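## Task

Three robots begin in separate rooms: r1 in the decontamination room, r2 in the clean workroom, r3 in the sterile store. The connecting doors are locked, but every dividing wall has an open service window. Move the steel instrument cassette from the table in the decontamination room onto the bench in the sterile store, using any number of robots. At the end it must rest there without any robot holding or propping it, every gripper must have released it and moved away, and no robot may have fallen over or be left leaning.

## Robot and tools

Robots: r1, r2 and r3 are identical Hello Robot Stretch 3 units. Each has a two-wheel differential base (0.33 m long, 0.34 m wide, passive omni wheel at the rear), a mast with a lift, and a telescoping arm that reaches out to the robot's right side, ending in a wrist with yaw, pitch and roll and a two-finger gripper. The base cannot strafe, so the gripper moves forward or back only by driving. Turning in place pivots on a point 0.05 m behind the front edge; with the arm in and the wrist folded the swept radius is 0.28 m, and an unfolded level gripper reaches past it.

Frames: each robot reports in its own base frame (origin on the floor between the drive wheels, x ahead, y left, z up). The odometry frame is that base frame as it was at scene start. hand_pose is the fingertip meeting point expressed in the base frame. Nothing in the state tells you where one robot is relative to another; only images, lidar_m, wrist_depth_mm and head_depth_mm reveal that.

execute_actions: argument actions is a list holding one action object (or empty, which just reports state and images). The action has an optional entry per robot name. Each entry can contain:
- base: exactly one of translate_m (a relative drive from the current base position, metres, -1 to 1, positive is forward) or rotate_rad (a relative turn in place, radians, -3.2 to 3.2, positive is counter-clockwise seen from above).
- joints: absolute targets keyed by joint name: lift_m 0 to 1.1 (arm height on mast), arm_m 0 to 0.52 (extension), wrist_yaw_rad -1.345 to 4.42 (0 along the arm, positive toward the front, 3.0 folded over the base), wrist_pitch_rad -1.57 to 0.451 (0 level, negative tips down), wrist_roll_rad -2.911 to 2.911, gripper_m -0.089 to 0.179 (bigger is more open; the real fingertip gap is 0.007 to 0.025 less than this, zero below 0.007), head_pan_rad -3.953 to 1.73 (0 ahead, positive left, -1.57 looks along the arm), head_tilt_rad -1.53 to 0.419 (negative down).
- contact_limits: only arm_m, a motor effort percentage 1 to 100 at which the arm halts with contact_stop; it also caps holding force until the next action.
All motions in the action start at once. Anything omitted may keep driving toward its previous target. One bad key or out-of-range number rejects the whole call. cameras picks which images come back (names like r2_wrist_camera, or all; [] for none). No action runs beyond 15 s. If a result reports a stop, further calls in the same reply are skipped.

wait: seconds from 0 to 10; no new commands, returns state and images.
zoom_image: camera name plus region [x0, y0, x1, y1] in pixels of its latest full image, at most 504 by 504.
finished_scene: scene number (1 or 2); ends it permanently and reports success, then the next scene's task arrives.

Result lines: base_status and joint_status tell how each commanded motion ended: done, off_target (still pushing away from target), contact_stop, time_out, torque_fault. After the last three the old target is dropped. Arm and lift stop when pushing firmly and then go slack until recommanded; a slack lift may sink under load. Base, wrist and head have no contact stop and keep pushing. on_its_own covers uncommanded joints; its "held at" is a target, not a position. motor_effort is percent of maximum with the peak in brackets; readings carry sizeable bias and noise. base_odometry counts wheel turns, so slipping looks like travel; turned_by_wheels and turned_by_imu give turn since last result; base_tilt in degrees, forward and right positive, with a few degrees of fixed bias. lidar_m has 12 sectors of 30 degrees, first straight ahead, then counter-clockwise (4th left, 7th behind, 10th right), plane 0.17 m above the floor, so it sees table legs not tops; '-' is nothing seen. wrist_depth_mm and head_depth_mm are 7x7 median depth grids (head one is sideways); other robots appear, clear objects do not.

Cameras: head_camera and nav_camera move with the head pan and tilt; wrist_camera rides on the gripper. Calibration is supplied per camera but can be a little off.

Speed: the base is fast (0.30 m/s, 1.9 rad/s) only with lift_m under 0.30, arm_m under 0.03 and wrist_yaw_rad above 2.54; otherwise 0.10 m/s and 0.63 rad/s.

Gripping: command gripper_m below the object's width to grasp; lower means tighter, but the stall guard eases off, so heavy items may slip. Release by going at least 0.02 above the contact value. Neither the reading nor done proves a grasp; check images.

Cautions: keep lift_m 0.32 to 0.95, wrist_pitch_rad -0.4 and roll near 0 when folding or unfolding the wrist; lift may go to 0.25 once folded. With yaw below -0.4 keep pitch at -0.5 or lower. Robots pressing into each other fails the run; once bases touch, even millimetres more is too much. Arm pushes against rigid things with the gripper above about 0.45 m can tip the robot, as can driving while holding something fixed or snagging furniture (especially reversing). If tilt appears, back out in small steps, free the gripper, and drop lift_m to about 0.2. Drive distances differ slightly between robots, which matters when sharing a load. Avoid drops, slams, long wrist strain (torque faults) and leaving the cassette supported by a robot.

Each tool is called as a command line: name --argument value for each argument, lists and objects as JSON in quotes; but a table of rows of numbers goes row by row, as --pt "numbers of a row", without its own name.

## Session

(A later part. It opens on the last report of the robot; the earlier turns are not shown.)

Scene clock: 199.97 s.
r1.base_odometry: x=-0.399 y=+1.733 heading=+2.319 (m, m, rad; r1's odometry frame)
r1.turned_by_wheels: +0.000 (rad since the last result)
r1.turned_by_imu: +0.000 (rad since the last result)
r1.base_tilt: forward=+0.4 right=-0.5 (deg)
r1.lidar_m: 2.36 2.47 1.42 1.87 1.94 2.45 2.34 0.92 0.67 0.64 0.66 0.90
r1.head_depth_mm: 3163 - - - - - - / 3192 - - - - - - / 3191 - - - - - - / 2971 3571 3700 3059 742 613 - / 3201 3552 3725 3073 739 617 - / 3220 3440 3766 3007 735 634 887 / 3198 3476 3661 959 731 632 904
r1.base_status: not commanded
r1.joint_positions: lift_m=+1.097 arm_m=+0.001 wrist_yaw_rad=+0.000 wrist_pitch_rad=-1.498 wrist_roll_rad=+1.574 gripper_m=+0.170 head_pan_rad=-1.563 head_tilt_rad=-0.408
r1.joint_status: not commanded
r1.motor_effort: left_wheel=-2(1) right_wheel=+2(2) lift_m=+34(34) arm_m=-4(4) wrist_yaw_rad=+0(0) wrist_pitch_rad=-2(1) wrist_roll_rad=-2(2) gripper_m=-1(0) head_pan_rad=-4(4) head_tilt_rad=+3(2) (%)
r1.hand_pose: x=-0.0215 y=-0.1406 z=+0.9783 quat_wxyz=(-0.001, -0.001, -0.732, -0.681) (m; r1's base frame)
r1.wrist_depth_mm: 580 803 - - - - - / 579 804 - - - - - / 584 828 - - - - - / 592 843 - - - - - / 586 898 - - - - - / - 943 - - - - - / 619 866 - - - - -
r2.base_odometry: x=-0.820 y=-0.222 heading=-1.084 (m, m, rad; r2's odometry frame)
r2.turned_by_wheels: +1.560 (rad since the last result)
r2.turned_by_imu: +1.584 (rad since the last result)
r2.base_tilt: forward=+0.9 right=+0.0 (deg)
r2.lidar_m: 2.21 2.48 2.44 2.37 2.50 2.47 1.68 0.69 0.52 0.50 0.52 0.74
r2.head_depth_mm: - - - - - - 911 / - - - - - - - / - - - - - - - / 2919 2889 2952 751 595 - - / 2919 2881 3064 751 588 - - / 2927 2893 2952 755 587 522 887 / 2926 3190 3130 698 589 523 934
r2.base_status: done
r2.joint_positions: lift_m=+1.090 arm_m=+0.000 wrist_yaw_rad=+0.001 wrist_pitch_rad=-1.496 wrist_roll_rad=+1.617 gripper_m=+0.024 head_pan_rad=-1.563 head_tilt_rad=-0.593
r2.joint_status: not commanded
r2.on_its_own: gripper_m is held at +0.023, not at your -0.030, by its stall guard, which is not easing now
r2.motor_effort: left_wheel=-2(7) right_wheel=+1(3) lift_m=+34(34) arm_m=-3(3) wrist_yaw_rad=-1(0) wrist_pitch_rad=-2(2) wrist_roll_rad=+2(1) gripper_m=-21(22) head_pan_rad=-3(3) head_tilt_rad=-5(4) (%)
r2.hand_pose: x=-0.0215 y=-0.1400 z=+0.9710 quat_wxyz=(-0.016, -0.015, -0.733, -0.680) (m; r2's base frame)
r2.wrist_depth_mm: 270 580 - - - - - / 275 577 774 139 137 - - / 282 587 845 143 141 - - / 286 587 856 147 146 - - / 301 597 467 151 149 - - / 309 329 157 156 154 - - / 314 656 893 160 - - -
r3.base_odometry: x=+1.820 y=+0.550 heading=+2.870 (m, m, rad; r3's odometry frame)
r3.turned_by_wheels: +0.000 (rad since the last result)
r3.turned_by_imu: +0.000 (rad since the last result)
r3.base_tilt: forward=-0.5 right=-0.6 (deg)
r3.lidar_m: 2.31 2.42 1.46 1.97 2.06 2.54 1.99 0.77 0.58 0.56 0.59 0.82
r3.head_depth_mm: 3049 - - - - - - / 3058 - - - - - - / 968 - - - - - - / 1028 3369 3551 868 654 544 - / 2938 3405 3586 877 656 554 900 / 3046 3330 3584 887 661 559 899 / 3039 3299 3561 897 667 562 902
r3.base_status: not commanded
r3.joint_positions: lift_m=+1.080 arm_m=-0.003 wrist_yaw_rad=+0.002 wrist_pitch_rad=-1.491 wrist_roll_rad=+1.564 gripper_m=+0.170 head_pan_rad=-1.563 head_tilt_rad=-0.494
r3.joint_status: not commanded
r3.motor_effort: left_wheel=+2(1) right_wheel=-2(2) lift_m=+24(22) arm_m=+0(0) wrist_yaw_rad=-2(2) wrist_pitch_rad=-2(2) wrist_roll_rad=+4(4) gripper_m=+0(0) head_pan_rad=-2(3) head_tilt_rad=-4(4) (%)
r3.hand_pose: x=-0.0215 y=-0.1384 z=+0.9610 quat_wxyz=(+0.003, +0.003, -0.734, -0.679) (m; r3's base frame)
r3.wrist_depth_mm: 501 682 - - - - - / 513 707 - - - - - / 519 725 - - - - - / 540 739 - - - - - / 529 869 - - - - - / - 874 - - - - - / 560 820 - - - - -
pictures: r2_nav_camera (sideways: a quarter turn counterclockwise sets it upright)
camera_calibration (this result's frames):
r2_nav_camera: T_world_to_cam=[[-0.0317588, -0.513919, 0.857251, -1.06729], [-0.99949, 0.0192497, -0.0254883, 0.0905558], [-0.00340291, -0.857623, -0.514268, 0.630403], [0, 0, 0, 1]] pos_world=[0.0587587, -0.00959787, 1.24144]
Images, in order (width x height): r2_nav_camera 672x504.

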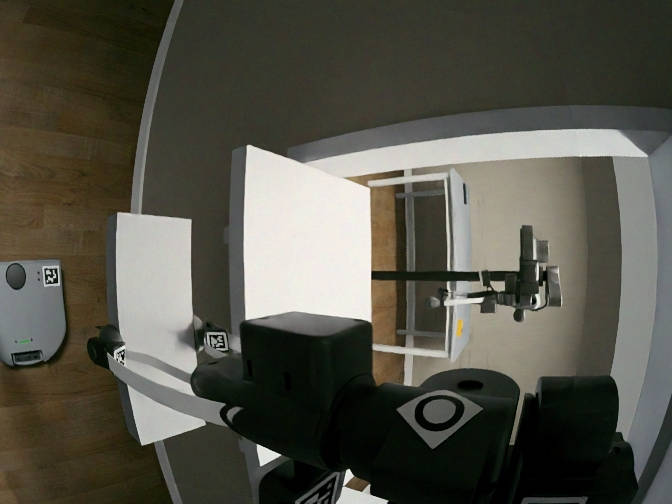

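execute_actions --actions '[{"r2":{"base":{"translate_m":-0.08},"joints":{"arm_m":0.5}}}]' --cameras '[]'

execute_actions --actions '[{"r2":{"joints":{"lift_m":1.012}}}]' --cameras '[]'

execute_actions --actions '[{"r2":{"joints":{"gripper_m":0.17}}}]' --cameras '[]'

execute_actions --actions '[{"r2":{"joints":{"lift_m":1.09,"arm_m":0}}}]' --cameras '[]'

execute_actions --actions '[{"r3":{"joints":{"arm_m":0.4}}}]' --cameras '["r3_wrist_camera"]'

Scene clock: 209.70 s.
r1.base_odometry: x=-0.399 y=+1.733 heading=+2.319 (m, m, rad; r1's odometry frame)
r1.turned_by_wheels: +0.000 (rad since the last result)
r1.turned_by_imu: +0.000 (rad since the last result)
r1.base_tilt: forward=+0.4 right=-0.5 (deg)
r1.lidar_m: 2.36 2.47 1.42 1.87 1.93 2.45 2.34 0.92 0.67 0.64 0.66 0.90
r1.head_depth_mm: 3185 - - - - - - / 3183 - - - - - - / 3157 - - - - - - / 3788 3584 3726 3090 741 614 - / 3211 3512 3691 3033 737 617 - / 3208 3455 3739 3039 733 635 889 / 3201 3436 3685 957 731 633 904
r1.base_status: not commanded
r1.joint_positions: lift_m=+1.097 arm_m=+0.001 wrist_yaw_rad=+0.000 wrist_pitch_rad=-1.498 wrist_roll_rad=+1.574 gripper_m=+0.170 head_pan_rad=-1.563 head_tilt_rad=-0.408
r1.joint_status: not commanded
r1.motor_effort: left_wheel=-1(2) right_wheel=+2(2) lift_m=+34(34) arm_m=-4(4) wrist_yaw_rad=+0(0) wrist_pitch_rad=-1(1) wrist_roll_rad=-2(2) gripper_m=+0(0) head_pan_rad=-4(4) head_tilt_rad=+3(3) (%)
r1.hand_pose: x=-0.0215 y=-0.1406 z=+0.9783 quat_wxyz=(-0.001, -0.001, -0.732, -0.681) (m; r1's base frame)
r1.wrist_depth_mm: 579 800 - - - - - / 590 801 - - - - - / 586 836 - - - - - / 592 828 - - - - - / 585 926 - - - - - / - 936 - - - - - / 619 853 - - - - -
r2.base_odometry: x=-0.857 y=-0.152 heading=-1.084 (m, m, rad; r2's odometry frame)
r2.turned_by_wheels: +0.000 (rad since the last result)
r2.turned_by_imu: +0.001 (rad since the last result)
r2.base_tilt: forward=+0.9 right=+0.0 (deg)
r2.lidar_m: 2.21 2.57 2.44 2.38 2.50 2.40 1.67 0.68 0.51 0.50 0.52 0.73
r2.head_depth_mm: 2979 3220 3091 746 584 518 939 / 3021 2526 2922 748 584 520 938 / - 2819 3089 694 586 520 936 / - - 1352 694 586 521 938 / 2880 2834 3086 695 586 521 934 / 2907 2874 3123 751 588 521 935 / 2914 3101 2956 752 589 523 933
r2.base_status: done
r2.joint_positions: lift_m=+1.090 arm_m=+0.500 wrist_yaw_rad=+0.001 wrist_pitch_rad=-1.496 wrist_roll_rad=+1.617 gripper_m=+0.024 head_pan_rad=-1.563 head_tilt_rad=-0.593
r2.joint_status: all done
r2.on_its_own: gripper_m is held at +0.023, not at your -0.030, by its stall guard, which is not easing now
r2.motor_effort: left_wheel=-2(7) right_wheel=+1(2) lift_m=+34(34) arm_m=+3(5) wrist_yaw_rad=+0(0) wrist_pitch_rad=-2(2) wrist_roll_rad=+2(2) gripper_m=-20(21) head_pan_rad=-3(3) head_tilt_rad=-5(3) (%)
r2.hand_pose: x=-0.0215 y=-0.6394 z=+0.9710 quat_wxyz=(-0.016, -0.015, -0.733, -0.680) (m; r2's base frame)
r2.wrist_depth_mm: - - 254 249 243 239 234 / - - 261 139 138 244 239 / - - 266 143 142 251 246 / - - 272 147 146 255 251 / - - 217 151 149 263 258 / - - 158 155 154 268 263 / - - 298 160 277 277 269
r3.base_odometry: x=+1.820 y=+0.550 heading=+2.870 (m, m, rad; r3's odometry frame)
r3.turned_by_wheels: +0.000 (rad since the last result)
r3.turned_by_imu: +0.001 (rad since the last result)
r3.base_tilt: forward=-0.5 right=-0.6 (deg)
r3.lidar_m: 2.31 2.42 1.46 1.96 2.06 2.54 1.98 0.77 0.58 0.56 0.59 0.82
r3.head_depth_mm: 3065 - - - - - - / 3019 - - - - - - / 3039 - - - - - - / 422 446 1331 630 630 546 - / 418 3318 3500 879 653 551 900 / 2950 3358 3512 888 662 556 896 / 3015 3291 3543 898 665 563 901
r3.base_status: not commanded
r3.joint_positions: lift_m=+1.080 arm_m=-0.003 wrist_yaw_rad=+0.002 wrist_pitch_rad=-1.491 wrist_roll_rad=+1.564 gripper_m=+0.170 head_pan_rad=-1.563 head_tilt_rad=-0.494
r3.joint_status: not commanded
r3.motor_effort: left_wheel=+2(2) right_wheel=-2(2) lift_m=+23(23) arm_m=+0(0) wrist_yaw_rad=-2(1) wrist_pitch_rad=-2(3) wrist_roll_rad=+3(3) gripper_m=-1(1) head_pan_rad=-2(2) head_tilt_rad=-3(4) (%)
r3.hand_pose: x=-0.0215 y=-0.1384 z=+0.9610 quat_wxyz=(+0.003, +0.003, -0.734, -0.679) (m; r3's base frame)
r3.wrist_depth_mm: 493 679 - - - - 978 / 511 678 - - - - - / 525 715 - - - - - / 537 730 - - - - - / 520 873 - - - - - / - 843 - - - - - / 562 823 - - - - -
pictures: none
No camera images: the call's "cameras" was empty. Leave "cameras" out to get every camera's image.

Scene clock: 211.23 s.
r1.base_odometry: x=-0.399 y=+1.733 heading=+2.319 (m, m, rad; r1's odometry frame)
r1.turned_by_wheels: +0.000 (rad since the last result)
r1.turned_by_imu: +0.000 (rad since the last result)
r1.base_tilt: forward=+0.4 right=-0.5 (deg)
r1.lidar_m: 2.35 2.48 1.42 1.87 1.93 2.45 2.34 0.92 0.67 0.64 0.66 0.90
r1.head_depth_mm: 3207 - - - - - - / 3173 - - - - - - / 3161 - - - - - - / 3778 - 3745 3057 741 614 - / 3196 3518 3696 3058 737 617 - / 3243 3487 3716 3015 735 635 887 / 3200 3470 3695 958 730 632 902
r1.base_status: not commanded
r1.joint_positions: lift_m=+1.097 arm_m=+0.001 wrist_yaw_rad=+0.000 wrist_pitch_rad=-1.498 wrist_roll_rad=+1.574 gripper_m=+0.170 head_pan_rad=-1.563 head_tilt_rad=-0.408
r1.joint_status: not commanded
r1.motor_effort: left_wheel=-1(1) right_wheel=+2(2) lift_m=+34(35) arm_m=-3(3) wrist_yaw_rad=+0(1) wrist_pitch_rad=-1(1) wrist_roll_rad=-2(2) gripper_m=-1(0) head_pan_rad=-4(3) head_tilt_rad=+3(3) (%)
r1.hand_pose: x=-0.0215 y=-0.1406 z=+0.9783 quat_wxyz=(-0.001, -0.001, -0.732, -0.681) (m; r1's base frame)
r1.wrist_depth_mm: 577 798 - - - - - / 585 803 - - - - - / 581 825 - - - - - / 605 849 - - - - - / 585 885 - - - - - / - 906 - - - - - / 620 841 - - - - -
r2.base_odometry: x=-0.857 y=-0.152 heading=-1.084 (m, m, rad; r2's odometry frame)
r2.turned_by_wheels: +0.000 (rad since the last result)
r2.turned_by_imu: +0.000 (rad since the last result)
r2.base_tilt: forward=+0.8 right=+0.1 (deg)
r2.lidar_m: 2.21 2.57 2.44 2.38 2.49 2.40 1.67 0.68 0.51 0.50 0.52 0.73
r2.head_depth_mm: 2918 - 2907 745 585 519 935 / 2903 - 2940 746 586 520 936 / 2873 3366 2954 693 584 521 937 / 861 - 2047 692 585 520 937 / 2853 2872 3078 694 586 521 934 / 2957 2869 3101 752 589 522 936 / 2936 3110 2973 752 589 523 935
r2.base_status: not commanded
r2.joint_positions: lift_m=+1.012 arm_m=+0.500 wrist_yaw_rad=+0.001 wrist_pitch_rad=-1.496 wrist_roll_rad=+1.617 gripper_m=+0.024 head_pan_rad=-1.563 head_tilt_rad=-0.593
r2.joint_status: all done
r2.on_its_own: gripper_m is held at +0.023, not at your -0.030, by its stall guard, which is not easing now
r2.motor_effort: left_wheel=-2(2) right_wheel=+1(1) lift_m=+24(32) arm_m=+3(3) wrist_yaw_rad=-1(0) wrist_pitch_rad=-2(2) wrist_roll_rad=+2(1) gripper_m=-21(21) head_pan_rad=-3(3) head_tilt_rad=-5(4) (%)
r2.hand_pose: x=-0.0215 y=-0.6394 z=+0.8935 quat_wxyz=(-0.016, -0.015, -0.733, -0.680) (m; r2's base frame)
r2.wrist_depth_mm: - 183 179 174 170 168 165 / - 188 183 140 138 172 168 / - 193 187 143 142 176 173 / - 197 194 147 146 180 176 / - 203 175 150 150 183 179 / - 209 158 156 153 188 185 / - 214 208 160 197 194 190
r3.base_odometry: x=+1.820 y=+0.550 heading=+2.870 (m, m, rad; r3's odometry frame)
r3.turned_by_wheels: +0.000 (rad since the last result)
r3.turned_by_imu: +0.000 (rad since the last result)
r3.base_tilt: forward=-0.4 right=-0.6 (deg)
r3.lidar_m: 2.31 2.42 1.46 1.97 2.06 2.54 1.99 0.77 0.58 0.56 0.59 0.82
r3.head_depth_mm: 3024 - - - - - - / 3049 - - - - - - / 3085 - - - - - - / 1030 460 490 795 611 546 - / 2874 481 3485 839 636 554 901 / 3070 3331 3545 888 661 558 902 / 3061 3311 3608 893 665 561 899
r3.base_status: not commanded
r3.joint_positions: lift_m=+1.080 arm_m=-0.003 wrist_yaw_rad=+0.002 wrist_pitch_rad=-1.491 wrist_roll_rad=+1.564 gripper_m=+0.170 head_pan_rad=-1.563 head_tilt_rad=-0.494
r3.joint_status: not commanded
r3.motor_effort: left_wheel=+2(2) right_wheel=-2(2) lift_m=+23(23) arm_m=+0(1) wrist_yaw_rad=-3(1) wrist_pitch_rad=-2(2) wrist_roll_rad=+4(4) gripper_m=+0(1) head_pan_rad=-3(2) head_tilt_rad=-3(3) (%)
r3.hand_pose: x=-0.0215 y=-0.1384 z=+0.9610 quat_wxyz=(+0.003, +0.003, -0.734, -0.679) (m; r3's base frame)
r3.wrist_depth_mm: 492 678 - - - - 977 / 512 695 - - - - - / 525 710 - - - - - / 539 720 - - - - - / 522 832 - - - - - / - 844 - - - - - / 568 815 - - - - -
pictures: none
No camera images: the call's "cameras" was empty. Leave "cameras" out to get every camera's image.

Scene clock: 213.20 s.
r1.base_odometry: x=-0.399 y=+1.733 heading=+2.319 (m, m, rad; r1's odometry frame)
r1.turned_by_wheels: +0.000 (rad since the last result)
r1.turned_by_imu: +0.000 (rad since the last result)
r1.base_tilt: forward=+0.4 right=-0.5 (deg)
r1.lidar_m: 2.36 2.47 1.42 1.87 1.93 2.44 2.34 0.93 0.67 0.64 0.66 0.90
r1.head_depth_mm: 3194 - - - - - - / 3157 - - - - - - / 3197 - - - - - - / 3794 - 3757 3044 741 614 - / 3210 3517 3789 3037 739 618 - / 3232 3468 3712 3043 734 636 886 / 3225 3470 3661 962 732 632 902
r1.base_status: not commanded
r1.joint_positions: lift_m=+1.097 arm_m=+0.001 wrist_yaw_rad=+0.000 wrist_pitch_rad=-1.498 wrist_roll_rad=+1.574 gripper_m=+0.170 head_pan_rad=-1.563 head_tilt_rad=-0.408
r1.joint_status: not commanded
r1.motor_effort: left_wheel=-2(2) right_wheel=+2(2) lift_m=+34(34) arm_m=-3(3) wrist_yaw_rad=+0(0) wrist_pitch_rad=-1(1) wrist_roll_rad=-2(2) gripper_m=+0(0) head_pan_rad=-3(4) head_tilt_rad=+3(3) (%)
r1.hand_pose: x=-0.0215 y=-0.1406 z=+0.9783 quat_wxyz=(-0.001, -0.001, -0.732, -0.681) (m; r1's base frame)
r1.wrist_depth_mm: 577 821 - - - - - / 579 798 - - - - - / 595 829 - - - - - / 593 832 - - - - - / 592 916 - - - - - / - 917 - - - - - / 618 879 - - - - -
r2.base_odometry: x=-0.857 y=-0.152 heading=-1.084 (m, m, rad; r2's odometry frame)
r2.turned_by_wheels: +0.000 (rad since the last result)
r2.turned_by_imu: +0.000 (rad since the last result)
r2.base_tilt: forward=+0.7 right=+0.0 (deg)
r2.lidar_m: 2.21 2.56 2.45 2.38 2.49 2.39 1.67 0.68 0.51 0.50 0.52 0.73
r2.head_depth_mm: 2906 - 2941 746 583 519 936 / 2889 - 2950 746 584 520 938 / 2918 3354 2929 693 583 521 936 / 857 - 2036 696 587 521 934 / 2890 2871 3149 698 586 521 934 / 2917 2887 3119 750 587 521 932 / 2915 3119 2942 752 589 523 934
r2.base_status: not commanded
r2.joint_positions: lift_m=+1.012 arm_m=+0.500 wrist_yaw_rad=+0.001 wrist_pitch_rad=-1.498 wrist_roll_rad=+1.617 gripper_m=+0.170 head_pan_rad=-1.563 head_tilt_rad=-0.593
r2.joint_status: all done
r2.motor_effort: left_wheel=-3(2) right_wheel=+1(1) lift_m=+24(24) arm_m=+3(3) wrist_yaw_rad=+0(1) wrist_pitch_rad=-1(2) wrist_roll_rad=+2(2) gripper_m=+0(89) head_pan_rad=-3(3) head_tilt_rad=-4(5) (%)
r2.hand_pose: x=-0.0215 y=-0.6391 z=+0.8935 quat_wxyz=(-0.016, -0.016, -0.732, -0.681) (m; r2's base frame)
r2.wrist_depth_mm: - 184 179 175 171 168 164 / - 187 182 149 174 171 169 / - 191 188 152 177 176 173 / - 198 193 156 182 180 176 / - 201 197 160 186 184 180 / - 208 203 164 192 190 184 / - 214 209 168 196 195 191
r3.base_odometry: x=+1.820 y=+0.550 heading=+2.870 (m, m, rad; r3's odometry frame)
r3.turned_by_wheels: +0.000 (rad since the last result)
r3.turned_by_imu: +0.000 (rad since the last result)
r3.base_tilt: forward=-0.4 right=-0.8 (deg)
r3.lidar_m: 2.31 2.43 1.46 1.97 2.06 2.53 1.99 0.78 0.58 0.56 0.59 0.82
r3.head_depth_mm: 3078 - - - - - - / 3007 - - - - - - / 3057 - - - - - - / 1029 459 491 796 617 546 - / 2918 475 3470 842 634 553 898 / 3059 3321 3540 888 662 559 895 / 3062 3318 3586 897 664 562 905
r3.base_status: not commanded
r3.joint_positions: lift_m=+1.080 arm_m=-0.003 wrist_yaw_rad=+0.002 wrist_pitch_rad=-1.491 wrist_roll_rad=+1.564 gripper_m=+0.170 head_pan_rad=-1.563 head_tilt_rad=-0.494
r3.joint_status: not commanded
r3.motor_effort: left_wheel=+2(2) right_wheel=-2(3) lift_m=+23(23) arm_m=-1(0) wrist_yaw_rad=-3(3) wrist_pitch_rad=-2(2) wrist_roll_rad=+4(4) gripper_m=+0(1) head_pan_rad=-2(3) head_tilt_rad=-3(4) (%)
r3.hand_pose: x=-0.0215 y=-0.1384 z=+0.9610 quat_wxyz=(+0.003, +0.003, -0.734, -0.679) (m; r3's base frame)
r3.wrist_depth_mm: 500 691 - - - - 989 / 522 698 - - - - - / 522 717 - - - - - / 528 742 - - - - - / 515 849 - - - - - / - 861 - - - - - / 563 833 - - - - -
pictures: none
No camera images: the call's "cameras" was empty. Leave "cameras" out to get every camera's image.

Scene clock: 218.07 s.
r1.base_odometry: x=-0.399 y=+1.733 heading=+2.319 (m, m, rad; r1's odometry frame)
r1.turned_by_wheels: +0.000 (rad since the last result)
r1.turned_by_imu: +0.000 (rad since the last result)
r1.base_tilt: forward=+0.4 right=-0.5 (deg)
r1.lidar_m: 2.35 2.48 1.42 1.87 1.93 2.45 2.34 0.92 0.67 0.64 0.66 0.90
r1.head_depth_mm: 3186 - - - - - - / 3182 - - - - - - / 3166 - - - - - - / 3806 - 3728 3083 742 613 - / 3229 3551 3736 3070 738 617 - / 3177 3451 3792 3034 732 635 885 / 3191 3462 3686 960 732 631 905
r1.base_status: not commanded
r1.joint_positions: lift_m=+1.097 arm_m=+0.001 wrist_yaw_rad=+0.000 wrist_pitch_rad=-1.498 wrist_roll_rad=+1.574 gripper_m=+0.170 head_pan_rad=-1.563 head_tilt_rad=-0.408
r1.joint_status: not commanded
r1.motor_effort: left_wheel=-1(2) right_wheel=+2(2) lift_m=+34(34) arm_m=-3(4) wrist_yaw_rad=+0(1) wrist_pitch_rad=-1(1) wrist_roll_rad=-2(2) gripper_m=+1(1) head_pan_rad=-4(4) head_tilt_rad=+3(3) (%)
r1.hand_pose: x=-0.0215 y=-0.1406 z=+0.9783 quat_wxyz=(-0.001, -0.001, -0.732, -0.681) (m; r1's base frame)
r1.wrist_depth_mm: 585 779 - - - - - / 590 811 - - - - - / 587 808 - - - - - / 603 830 - - - - - / 596 908 - - - - - / - 924 - - - - - / 622 876 - - - - -
r2.base_odometry: x=-0.857 y=-0.152 heading=-1.084 (m, m, rad; r2's odometry frame)
r2.turned_by_wheels: +0.000 (rad since the last result)
r2.turned_by_imu: +0.000 (rad since the last result)
r2.base_tilt: forward=+0.9 right=+0.1 (deg)
r2.lidar_m: 2.21 2.57 2.45 2.38 2.49 2.39 1.68 0.68 0.51 0.50 0.52 0.73
r2.head_depth_mm: - - - - - - 968 / - - - - - - - / - - - - - - - / 837 1244 2794 696 594 - - / 2858 2864 3136 696 587 - - / 2949 2868 3129 752 589 522 933 / 2944 3116 2948 754 588 523 934
r2.base_status: not commanded
r2.joint_positions: lift_m=+1.090 arm_m=+0.000 wrist_yaw_rad=+0.001 wrist_pitch_rad=-1.498 wrist_roll_rad=+1.617 gripper_m=+0.170 head_pan_rad=-1.563 head_tilt_rad=-0.593
r2.joint_status: all done
r2.motor_effort: left_wheel=-2(3) right_wheel=+1(1) lift_m=+32(28) arm_m=-3(4) wrist_yaw_rad=+0(1) wrist_pitch_rad=-1(1) wrist_roll_rad=+2(1) gripper_m=+1(1) head_pan_rad=-3(3) head_tilt_rad=-5(4) (%)
r2.hand_pose: x=-0.0215 y=-0.1396 z=+0.9712 quat_wxyz=(-0.016, -0.016, -0.732, -0.681) (m; r2's base frame)
r2.wrist_depth_mm: 271 584 - - - - - / 274 578 - - - - - / 280 593 - - - - - / 285 587 - - - - - / 299 631 - - - - - / 305 687 - - - - - / 315 476 - - - - -
r3.base_odometry: x=+1.820 y=+0.550 heading=+2.870 (m, m, rad; r3's odometry frame)
r3.turned_by_wheels: +0.000 (rad since the last result)
r3.turned_by_imu: +0.001 (rad since the last result)
r3.base_tilt: forward=-0.4 right=-0.7 (deg)
r3.lidar_m: 2.31 2.42 1.46 1.97 2.06 2.54 1.99 0.77 0.58 0.56 0.59 0.82
r3.head_depth_mm: 3036 - - - - - - / 3058 - - - - - - / 3023 - - - - - - / 939 1051 3366 868 617 546 - / 1032 3347 3578 878 636 552 898 / 3004 3309 3538 885 662 559 902 / 3078 3272 3588 896 664 562 905
r3.base_status: not commanded
r3.joint_positions: lift_m=+1.080 arm_m=-0.003 wrist_yaw_rad=+0.002 wrist_pitch_rad=-1.491 wrist_roll_rad=+1.564 gripper_m=+0.170 head_pan_rad=-1.563 head_tilt_rad=-0.494
r3.joint_status: not commanded
r3.motor_effort: left_wheel=+2(2) right_wheel=-3(2) lift_m=+23(23) arm_m=+0(0) wrist_yaw_rad=-2(2) wrist_pitch_rad=-2(2) wrist_roll_rad=+4(4) gripper_m=-1(1) head_pan_rad=-2(2) head_tilt_rad=-4(4) (%)
r3.hand_pose: x=-0.0215 y=-0.1384 z=+0.9610 quat_wxyz=(+0.003, +0.003, -0.734, -0.679) (m; r3's base frame)
r3.wrist_depth_mm: 503 674 - - - - 986 / 504 702 - - - - - / 510 727 - - - - - / 535 746 - - - - - / 510 837 - - - - - / - 843 - - - - - / 570 826 - - - - -
pictures: none
No camera images: the call's "cameras" was empty. Leave "cameras" out to get every camera's image.

Scene clock: 222.23 s.
r1.base_odometry: x=-0.399 y=+1.733 heading=+2.319 (m, m, rad; r1's odometry frame)
r1.turned_by_wheels: +0.000 (rad since the last result)
r1.turned_by_imu: +0.000 (rad since the last result)
r1.base_tilt: forward=+0.4 right=-0.5 (deg)
r1.lidar_m: 2.36 2.47 1.42 1.87 1.93 2.44 2.34 0.93 0.67 0.64 0.67 0.90
r1.head_depth_mm: 3164 - - - - - - / 3182 - - - - - - / 3162 - - - - - - / 3421 - 3759 3048 739 613 - / 3233 3556 3709 3067 737 616 - / 3186 3489 3715 3015 734 635 889 / 3197 3443 3681 958 731 634 905
r1.base_status: not commanded
r1.joint_positions: lift_m=+1.097 arm_m=+0.001 wrist_yaw_rad=+0.000 wrist_pitch_rad=-1.498 wrist_roll_rad=+1.574 gripper_m=+0.170 head_pan_rad=-1.563 head_tilt_rad=-0.408
r1.joint_status: not commanded
r1.motor_effort: left_wheel=-1(1) right_wheel=+2(2) lift_m=+34(35) arm_m=-4(4) wrist_yaw_rad=+0(0) wrist_pitch_rad=-1(1) wrist_roll_rad=-2(2) gripper_m=-1(0) head_pan_rad=-3(3) head_tilt_rad=+3(2) (%)
r1.hand_pose: x=-0.0215 y=-0.1406 z=+0.9783 quat_wxyz=(-0.001, -0.001, -0.732, -0.681) (m; r1's base frame)
r1.wrist_depth_mm: 568 804 - - - - - / 581 821 - - - - - / 596 827 - - - - - / 591 832 - - - - - / 578 927 - - - - - / - 912 - - - - - / 621 863 - - - - -
r2.base_odometry: x=-0.857 y=-0.152 heading=-1.084 (m, m, rad; r2's odometry frame)
r2.turned_by_wheels: +0.000 (rad since the last result)
r2.turned_by_imu: +0.000 (rad since the last result)
r2.base_tilt: forward=+0.8 right=+0.1 (deg)
r2.lidar_m: 2.21 2.57 2.45 2.37 2.49 2.39 1.67 0.68 0.51 0.50 0.52 0.73
r2.head_depth_mm: - - - - - - 970 / - - - - - - - / - - - - - - - / 488 1224 1383 696 595 - - / 506 2557 3133 696 587 - - / 2915 2890 3092 754 588 523 935 / 2909 3133 2957 755 590 523 934
r2.base_status: not commanded
r2.joint_positions: lift_m=+1.090 arm_m=+0.000 wrist_yaw_rad=+0.001 wrist_pitch_rad=-1.498 wrist_roll_rad=+1.617 gripper_m=+0.170 head_pan_rad=-1.563 head_tilt_rad=-0.593
r2.joint_status: not commanded
r2.motor_effort: left_wheel=-2(2) right_wheel=+1(1) lift_m=+32(32) arm_m=-3(3) wrist_yaw_rad=+0(0) wrist_pitch_rad=-1(2) wrist_roll_rad=+1(1) gripper_m=+0(1) head_pan_rad=-3(3) head_tilt_rad=-4(4) (%)
r2.hand_pose: x=-0.0215 y=-0.1396 z=+0.9712 quat_wxyz=(-0.016, -0.016, -0.732, -0.681) (m; r2's base frame)
r2.wrist_depth_mm: 269 580 - - - - - / 275 585 - - - - - / 281 587 - - - - - / 288 593 - - - - - / 297 626 - - - - - / 303 673 - - - - - / 315 474 - - - - -
r3.base_odometry: x=+1.820 y=+0.550 heading=+2.870 (m, m, rad; r3's odometry frame)
r3.turned_by_wheels: +0.000 (rad since the last result)
r3.turned_by_imu: +0.001 (rad since the last result)
r3.base_tilt: forward=-0.4 right=-0.7 (deg)
r3.lidar_m: 2.32 2.42 1.46 1.97 2.06 2.54 1.99 0.77 0.58 0.56 0.59 0.82
r3.head_depth_mm: 2935 3329 3549 843 635 557 895 / 3010 3295 3522 855 618 560 894 / 2991 - 3417 861 612 566 898 / 944 1166 - 851 617 569 899 / 1032 3375 3518 879 635 556 900 / 2962 3314 3532 890 661 559 897 / 3031 3277 3602 897 667 562 903
r3.base_status: not commanded
r3.joint_positions: lift_m=+1.080 arm_m=+0.400 wrist_yaw_rad=+0.000 wrist_pitch_rad=-1.493 wrist_roll_rad=+1.566 gripper_m=+0.170 head_pan_rad=-1.563 head_tilt_rad=-0.494
r3.joint_status: all done
r3.motor_effort: left_wheel=+2(3) right_wheel=-3(3) lift_m=+23(23) arm_m=+3(8) wrist_yaw_rad=+0(2) wrist_pitch_rad=-2(2) wrist_roll_rad=+3(4) gripper_m=+0(1) head_pan_rad=-2(2) head_tilt_rad=-3(4) (%)
r3.hand_pose: x=-0.0215 y=-0.5403 z=+0.9610 quat_wxyz=(+0.002, +0.002, -0.734, -0.679) (m; r3's base frame)
r3.wrist_depth_mm: 249 246 241 209 232 230 997 / 255 253 250 213 241 237 - / 265 261 258 221 246 246 - / 274 269 264 227 256 253 - / 278 276 272 235 263 262 - / - 289 282 242 275 270 - / 304 299 292 287 281 - -
pictures: r3_wrist_camera
camera_calibration (this result's frames):
r3_wrist_camera: T_world_to_cam=[[-0.0365474, 0.997186, -0.0654522, 0.592569], [0.976839, 0.0494659, 0.208179, -0.130195], [0.210831, -0.0563279, -0.975898, 1.07518], [0, 0, 0, 1]] pos_world=[-0.0778448, -0.523899, 1.11516]
Images, in order (width x height): r3_wrist_camera 644x364.

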